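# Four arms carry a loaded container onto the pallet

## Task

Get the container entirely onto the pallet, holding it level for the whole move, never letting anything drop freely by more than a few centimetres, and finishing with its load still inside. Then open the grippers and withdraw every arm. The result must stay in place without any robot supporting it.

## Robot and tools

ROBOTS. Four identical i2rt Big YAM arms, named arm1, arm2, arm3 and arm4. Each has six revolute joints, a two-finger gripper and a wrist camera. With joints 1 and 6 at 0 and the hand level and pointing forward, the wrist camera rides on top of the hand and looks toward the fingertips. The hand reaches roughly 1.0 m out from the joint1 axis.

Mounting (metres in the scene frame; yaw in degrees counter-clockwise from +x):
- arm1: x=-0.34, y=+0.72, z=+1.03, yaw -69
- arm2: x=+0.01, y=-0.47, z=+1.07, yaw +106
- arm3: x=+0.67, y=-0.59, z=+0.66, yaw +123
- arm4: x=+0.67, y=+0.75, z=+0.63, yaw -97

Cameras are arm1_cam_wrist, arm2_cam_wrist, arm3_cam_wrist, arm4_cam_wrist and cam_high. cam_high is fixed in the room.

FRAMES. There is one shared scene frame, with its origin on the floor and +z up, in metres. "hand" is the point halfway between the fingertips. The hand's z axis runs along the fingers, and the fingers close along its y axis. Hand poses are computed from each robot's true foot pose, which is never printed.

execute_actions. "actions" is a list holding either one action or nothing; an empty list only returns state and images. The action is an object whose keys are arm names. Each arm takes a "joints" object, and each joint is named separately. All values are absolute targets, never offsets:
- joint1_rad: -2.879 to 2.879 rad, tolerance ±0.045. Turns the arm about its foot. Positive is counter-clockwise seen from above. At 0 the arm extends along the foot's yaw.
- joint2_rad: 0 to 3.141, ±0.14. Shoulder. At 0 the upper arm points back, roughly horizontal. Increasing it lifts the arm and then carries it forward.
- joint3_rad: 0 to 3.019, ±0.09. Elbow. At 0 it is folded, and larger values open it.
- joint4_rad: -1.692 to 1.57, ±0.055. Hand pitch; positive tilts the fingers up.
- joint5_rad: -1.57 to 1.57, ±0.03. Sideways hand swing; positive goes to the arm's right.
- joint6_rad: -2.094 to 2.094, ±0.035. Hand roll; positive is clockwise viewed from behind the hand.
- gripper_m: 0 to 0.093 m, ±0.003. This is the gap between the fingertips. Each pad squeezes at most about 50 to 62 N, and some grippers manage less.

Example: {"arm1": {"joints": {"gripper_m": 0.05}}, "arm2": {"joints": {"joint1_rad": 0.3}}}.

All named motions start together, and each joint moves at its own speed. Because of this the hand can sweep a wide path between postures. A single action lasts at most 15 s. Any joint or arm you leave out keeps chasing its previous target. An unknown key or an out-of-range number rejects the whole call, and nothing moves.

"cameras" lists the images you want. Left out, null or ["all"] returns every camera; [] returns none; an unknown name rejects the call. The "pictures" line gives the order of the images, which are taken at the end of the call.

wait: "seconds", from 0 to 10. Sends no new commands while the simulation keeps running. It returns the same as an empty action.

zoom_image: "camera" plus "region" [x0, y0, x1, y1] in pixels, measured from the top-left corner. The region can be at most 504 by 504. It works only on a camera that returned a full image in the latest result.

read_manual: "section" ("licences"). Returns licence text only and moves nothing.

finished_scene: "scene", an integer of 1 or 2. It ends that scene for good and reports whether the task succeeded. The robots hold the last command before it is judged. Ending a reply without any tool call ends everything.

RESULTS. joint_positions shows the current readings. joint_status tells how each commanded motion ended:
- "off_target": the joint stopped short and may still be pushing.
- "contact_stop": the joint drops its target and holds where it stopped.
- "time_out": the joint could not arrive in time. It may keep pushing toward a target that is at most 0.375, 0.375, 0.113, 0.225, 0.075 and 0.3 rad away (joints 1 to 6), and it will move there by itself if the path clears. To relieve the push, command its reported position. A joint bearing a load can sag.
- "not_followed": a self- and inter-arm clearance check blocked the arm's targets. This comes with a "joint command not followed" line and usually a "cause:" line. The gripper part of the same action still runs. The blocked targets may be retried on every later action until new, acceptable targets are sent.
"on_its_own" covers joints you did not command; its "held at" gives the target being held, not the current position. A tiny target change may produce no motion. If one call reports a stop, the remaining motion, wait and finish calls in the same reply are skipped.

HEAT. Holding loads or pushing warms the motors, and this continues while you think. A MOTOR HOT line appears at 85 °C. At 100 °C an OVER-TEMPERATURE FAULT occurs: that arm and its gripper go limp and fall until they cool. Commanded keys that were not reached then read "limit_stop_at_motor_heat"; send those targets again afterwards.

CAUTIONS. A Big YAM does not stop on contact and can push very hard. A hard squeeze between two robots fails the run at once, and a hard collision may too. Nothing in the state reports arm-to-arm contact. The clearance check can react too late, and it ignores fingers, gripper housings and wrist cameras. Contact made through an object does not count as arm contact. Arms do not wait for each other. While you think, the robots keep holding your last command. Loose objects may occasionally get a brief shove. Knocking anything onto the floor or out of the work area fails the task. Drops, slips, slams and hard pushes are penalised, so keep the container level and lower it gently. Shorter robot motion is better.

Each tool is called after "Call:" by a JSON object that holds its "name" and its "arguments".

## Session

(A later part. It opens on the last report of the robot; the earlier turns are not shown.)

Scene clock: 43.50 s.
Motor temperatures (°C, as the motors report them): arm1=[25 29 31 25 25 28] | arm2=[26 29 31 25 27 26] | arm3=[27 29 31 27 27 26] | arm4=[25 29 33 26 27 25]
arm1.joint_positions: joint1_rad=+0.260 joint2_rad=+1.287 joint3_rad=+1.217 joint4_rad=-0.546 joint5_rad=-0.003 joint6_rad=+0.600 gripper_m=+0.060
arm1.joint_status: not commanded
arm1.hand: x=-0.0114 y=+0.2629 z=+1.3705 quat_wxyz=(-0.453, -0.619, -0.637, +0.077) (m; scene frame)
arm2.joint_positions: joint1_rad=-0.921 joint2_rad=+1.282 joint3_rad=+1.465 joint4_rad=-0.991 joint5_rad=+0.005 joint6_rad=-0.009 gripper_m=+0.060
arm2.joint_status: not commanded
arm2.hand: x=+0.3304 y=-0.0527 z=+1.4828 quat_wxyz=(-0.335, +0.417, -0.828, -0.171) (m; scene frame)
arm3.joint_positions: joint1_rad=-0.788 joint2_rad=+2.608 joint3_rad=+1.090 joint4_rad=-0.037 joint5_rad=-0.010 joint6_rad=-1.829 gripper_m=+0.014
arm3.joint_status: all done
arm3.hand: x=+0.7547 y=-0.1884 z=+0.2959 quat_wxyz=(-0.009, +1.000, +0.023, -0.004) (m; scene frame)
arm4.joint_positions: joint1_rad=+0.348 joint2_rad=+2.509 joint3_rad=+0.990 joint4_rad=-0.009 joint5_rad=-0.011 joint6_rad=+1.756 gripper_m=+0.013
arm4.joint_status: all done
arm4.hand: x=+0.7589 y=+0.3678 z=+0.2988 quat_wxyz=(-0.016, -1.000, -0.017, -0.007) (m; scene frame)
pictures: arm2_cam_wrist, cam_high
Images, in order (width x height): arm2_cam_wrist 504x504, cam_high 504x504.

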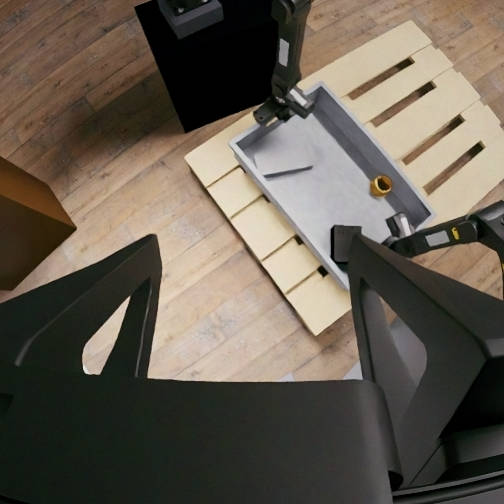

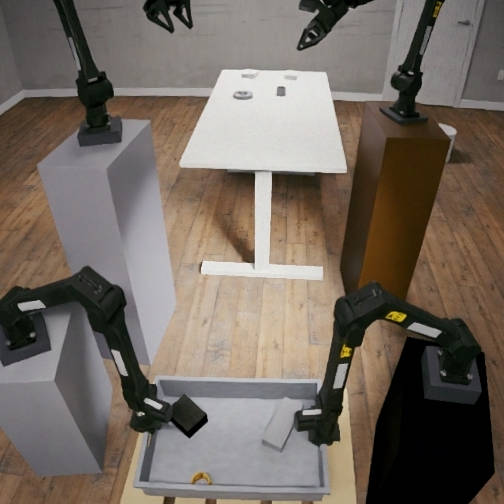

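Call:
{"name": "execute_actions", "arguments": {"actions": [{"arm3":{"joints":{"joint2_rad":2.71,"joint3_rad":1.225,"joint4_rad":-0.02}},"arm4":{"joints":{"joint2_rad":2.64,"joint3_rad":1.12,"joint4_rad":0.015}}}], "cameras": []}}

Call:
{"name": "execute_actions", "arguments": {"actions": [{"arm3":{"joints":{"joint2_rad":2.785}},"arm4":{"joints":{"joint2_rad":2.72,"joint3_rad":1.135}}}], "cameras": []}}

Scene clock: 48.50 s.
Motor temperatures (°C, as the motors report them): arm1=[25 29 31 25 25 28] | arm2=[26 29 31 25 27 26] | arm3=[27 30 30 27 27 26] | arm4=[25 29 32 26 27 25]
arm1.joint_positions: joint1_rad=+0.260 joint2_rad=+1.287 joint3_rad=+1.217 joint4_rad=-0.546 joint5_rad=-0.003 joint6_rad=+0.600 gripper_m=+0.060
arm1.joint_status: not commanded
arm1.hand: x=-0.0114 y=+0.2629 z=+1.3705 quat_wxyz=(-0.453, -0.619, -0.637, +0.077) (m; scene frame)
arm2.joint_positions: joint1_rad=-0.921 joint2_rad=+1.282 joint3_rad=+1.465 joint4_rad=-0.991 joint5_rad=+0.005 joint6_rad=-0.009 gripper_m=+0.060
arm2.joint_status: not commanded
arm2.hand: x=+0.3304 y=-0.0527 z=+1.4828 quat_wxyz=(-0.335, +0.417, -0.828, -0.171) (m; scene frame)
arm3.joint_positions: joint1_rad=-0.788 joint2_rad=+2.779 joint3_rad=+1.216 joint4_rad=+0.001 joint5_rad=-0.011 joint6_rad=-1.829 gripper_m=+0.014
arm3.joint_status: all done
arm3.hand: x=+0.7541 y=-0.1902 z=+0.2320 quat_wxyz=(-0.005, +1.000, +0.023, -0.005) (m; scene frame)
arm4.joint_positions: joint1_rad=+0.347 joint2_rad=+2.694 joint3_rad=+1.123 joint4_rad=+0.041 joint5_rad=-0.008 joint6_rad=+1.757 gripper_m=+0.014
arm4.joint_status: all done
arm4.hand: x=+0.7588 y=+0.3637 z=+0.2316 quat_wxyz=(-0.015, -1.000, -0.017, -0.005) (m; scene frame)
pictures: none
No camera images: the call's "cameras" was empty. Leave "cameras" out to get every camera's image.

Scene clock: 49.20 s.
Motor temperatures (°C, as the motors report them): arm1=[25 29 31 25 25 28] | arm2=[26 29 31 25 27 26] | arm3=[27 29 30 27 27 26] | arm4=[25 29 32 26 27 25]
arm1.joint_positions: joint1_rad=+0.260 joint2_rad=+1.287 joint3_rad=+1.217 joint4_rad=-0.546 joint5_rad=-0.003 joint6_rad=+0.600 gripper_m=+0.060
arm1.joint_status: not commanded
arm1.hand: x=-0.0114 y=+0.2629 z=+1.3705 quat_wxyz=(-0.453, -0.619, -0.637, +0.077) (m; scene frame)
arm2.joint_positions: joint1_rad=-0.921 joint2_rad=+1.282 joint3_rad=+1.465 joint4_rad=-0.991 joint5_rad=+0.005 joint6_rad=-0.009 gripper_m=+0.060
arm2.joint_status: not commanded
arm2.hand: x=+0.3304 y=-0.0527 z=+1.4828 quat_wxyz=(-0.335, +0.417, -0.828, -0.171) (m; scene frame)
arm3.joint_positions: joint1_rad=-0.785 joint2_rad=+2.797 joint3_rad=+1.227 joint4_rad=+0.005 joint5_rad=-0.005 joint6_rad=-1.823 gripper_m=+0.014
arm3.joint_status: all done
arm3.hand: x=+0.7536 y=-0.1925 z=+0.2251 quat_wxyz=(-0.003, +1.000, +0.021, -0.003) (m; scene frame)
arm4.joint_positions: joint1_rad=+0.345 joint2_rad=+2.728 joint3_rad=+1.148 joint4_rad=+0.053 joint5_rad=-0.015 joint6_rad=+1.756 gripper_m=+0.014
arm4.joint_status: all done
arm4.hand: x=+0.7591 y=+0.3635 z=+0.2190 quat_wxyz=(-0.016, -1.000, -0.016, -0.009) (m; scene frame)
pictures: none
No camera images: the call's "cameras" was empty. Leave "cameras" out to get every camera's image.

Call:
{"name": "execute_actions", "arguments": {"actions": [{"arm3":{"joints":{"gripper_m":0.07}},"arm4":{"joints":{"gripper_m":0.07}}}], "cameras": []}}

Call:
{"name": "execute_actions", "arguments": {"actions": [{"arm3":{"joints":{"joint2_rad":2.26,"joint3_rad":0.92,"joint4_rad":-0.22}},"arm4":{"joints":{"joint2_rad":2.15,"joint3_rad":0.85,"joint4_rad":-0.24}}}], "cameras": ["cam_high"]}}

Call:
{"name": "finished_scene", "arguments": {"scene": 2}}

Scene clock: 50.80 s.
Motor temperatures (°C, as the motors report them): arm1=[25 29 32 25 25 28] | arm2=[26 28 31 25 27 26] | arm3=[27 29 29 27 27 26] | arm4=[25 29 32 26 27 25]
arm1.joint_positions: joint1_rad=+0.260 joint2_rad=+1.287 joint3_rad=+1.217 joint4_rad=-0.546 joint5_rad=-0.003 joint6_rad=+0.600 gripper_m=+0.060
arm1.joint_status: not commanded
arm1.hand: x=-0.0114 y=+0.2629 z=+1.3705 quat_wxyz=(-0.453, -0.619, -0.637, +0.077) (m; scene frame)
arm2.joint_positions: joint1_rad=-0.921 joint2_rad=+1.282 joint3_rad=+1.465 joint4_rad=-0.991 joint5_rad=+0.005 joint6_rad=-0.009 gripper_m=+0.060
arm2.joint_status: not commanded
arm2.hand: x=+0.3304 y=-0.0527 z=+1.4828 quat_wxyz=(-0.335, +0.417, -0.828, -0.171) (m; scene frame)
arm3.joint_positions: joint1_rad=-0.785 joint2_rad=+2.797 joint3_rad=+1.226 joint4_rad=-0.009 joint5_rad=-0.003 joint6_rad=-1.807 gripper_m=+0.070
arm3.joint_status: all done
arm3.hand: x=+0.7532 y=-0.1960 z=+0.2252 quat_wxyz=(+0.004, +1.000, +0.013, -0.003) (m; scene frame)
arm4.joint_positions: joint1_rad=+0.337 joint2_rad=+2.727 joint3_rad=+1.139 joint4_rad=+0.030 joint5_rad=-0.004 joint6_rad=+1.760 gripper_m=+0.070
arm4.joint_status: all done
arm4.hand: x=+0.7521 y=+0.3726 z=+0.2194 quat_wxyz=(-0.002, -1.000, -0.010, +0.000) (m; scene frame)
pictures: none
No camera images: the call's "cameras" was empty. Leave "cameras" out to get every camera's image.

Scene clock: 52.13 s.
Motor temperatures (°C, as the motors report them): arm1=[25 29 32 25 25 28] | arm2=[26 28 32 25 27 26] | arm3=[27 29 29 27 27 26] | arm4=[25 29 32 26 27 25]
arm1.joint_positions: joint1_rad=+0.260 joint2_rad=+1.287 joint3_rad=+1.217 joint4_rad=-0.546 joint5_rad=-0.003 joint6_rad=+0.600 gripper_m=+0.060
arm1.joint_status: not commanded
arm1.hand: x=-0.0114 y=+0.2629 z=+1.3705 quat_wxyz=(-0.453, -0.619, -0.637, +0.077) (m; scene frame)
arm2.joint_positions: joint1_rad=-0.921 joint2_rad=+1.282 joint3_rad=+1.465 joint4_rad=-0.991 joint5_rad=+0.005 joint6_rad=-0.009 gripper_m=+0.060
arm2.joint_status: not commanded
arm2.hand: x=+0.3304 y=-0.0527 z=+1.4828 quat_wxyz=(-0.335, +0.417, -0.828, -0.171) (m; scene frame)
arm3.joint_positions: joint1_rad=-0.782 joint2_rad=+2.270 joint3_rad=+0.918 joint4_rad=-0.213 joint5_rad=-0.003 joint6_rad=-1.805 gripper_m=+0.070
arm3.joint_status: all done
arm3.hand: x=+0.7530 y=-0.1926 z=+0.4165 quat_wxyz=(-0.003, +1.000, +0.014, -0.002) (m; scene frame)
arm4.joint_positions: joint1_rad=+0.335 joint2_rad=+2.155 joint3_rad=+0.847 joint4_rad=-0.229 joint5_rad=+0.001 joint6_rad=+1.761 gripper_m=+0.070
arm4.joint_status: all done
arm4.hand: x=+0.7519 y=+0.3684 z=+0.4206 quat_wxyz=(-0.012, -1.000, -0.008, +0.000) (m; scene frame)
pictures: cam_high
Images, in order (width x height): cam_high 504x504.

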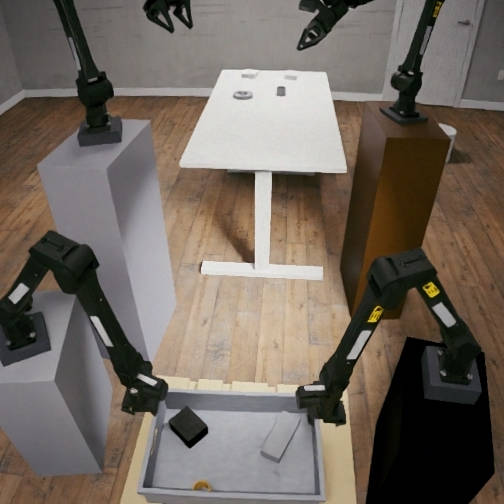

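The scene is finished: the task was done.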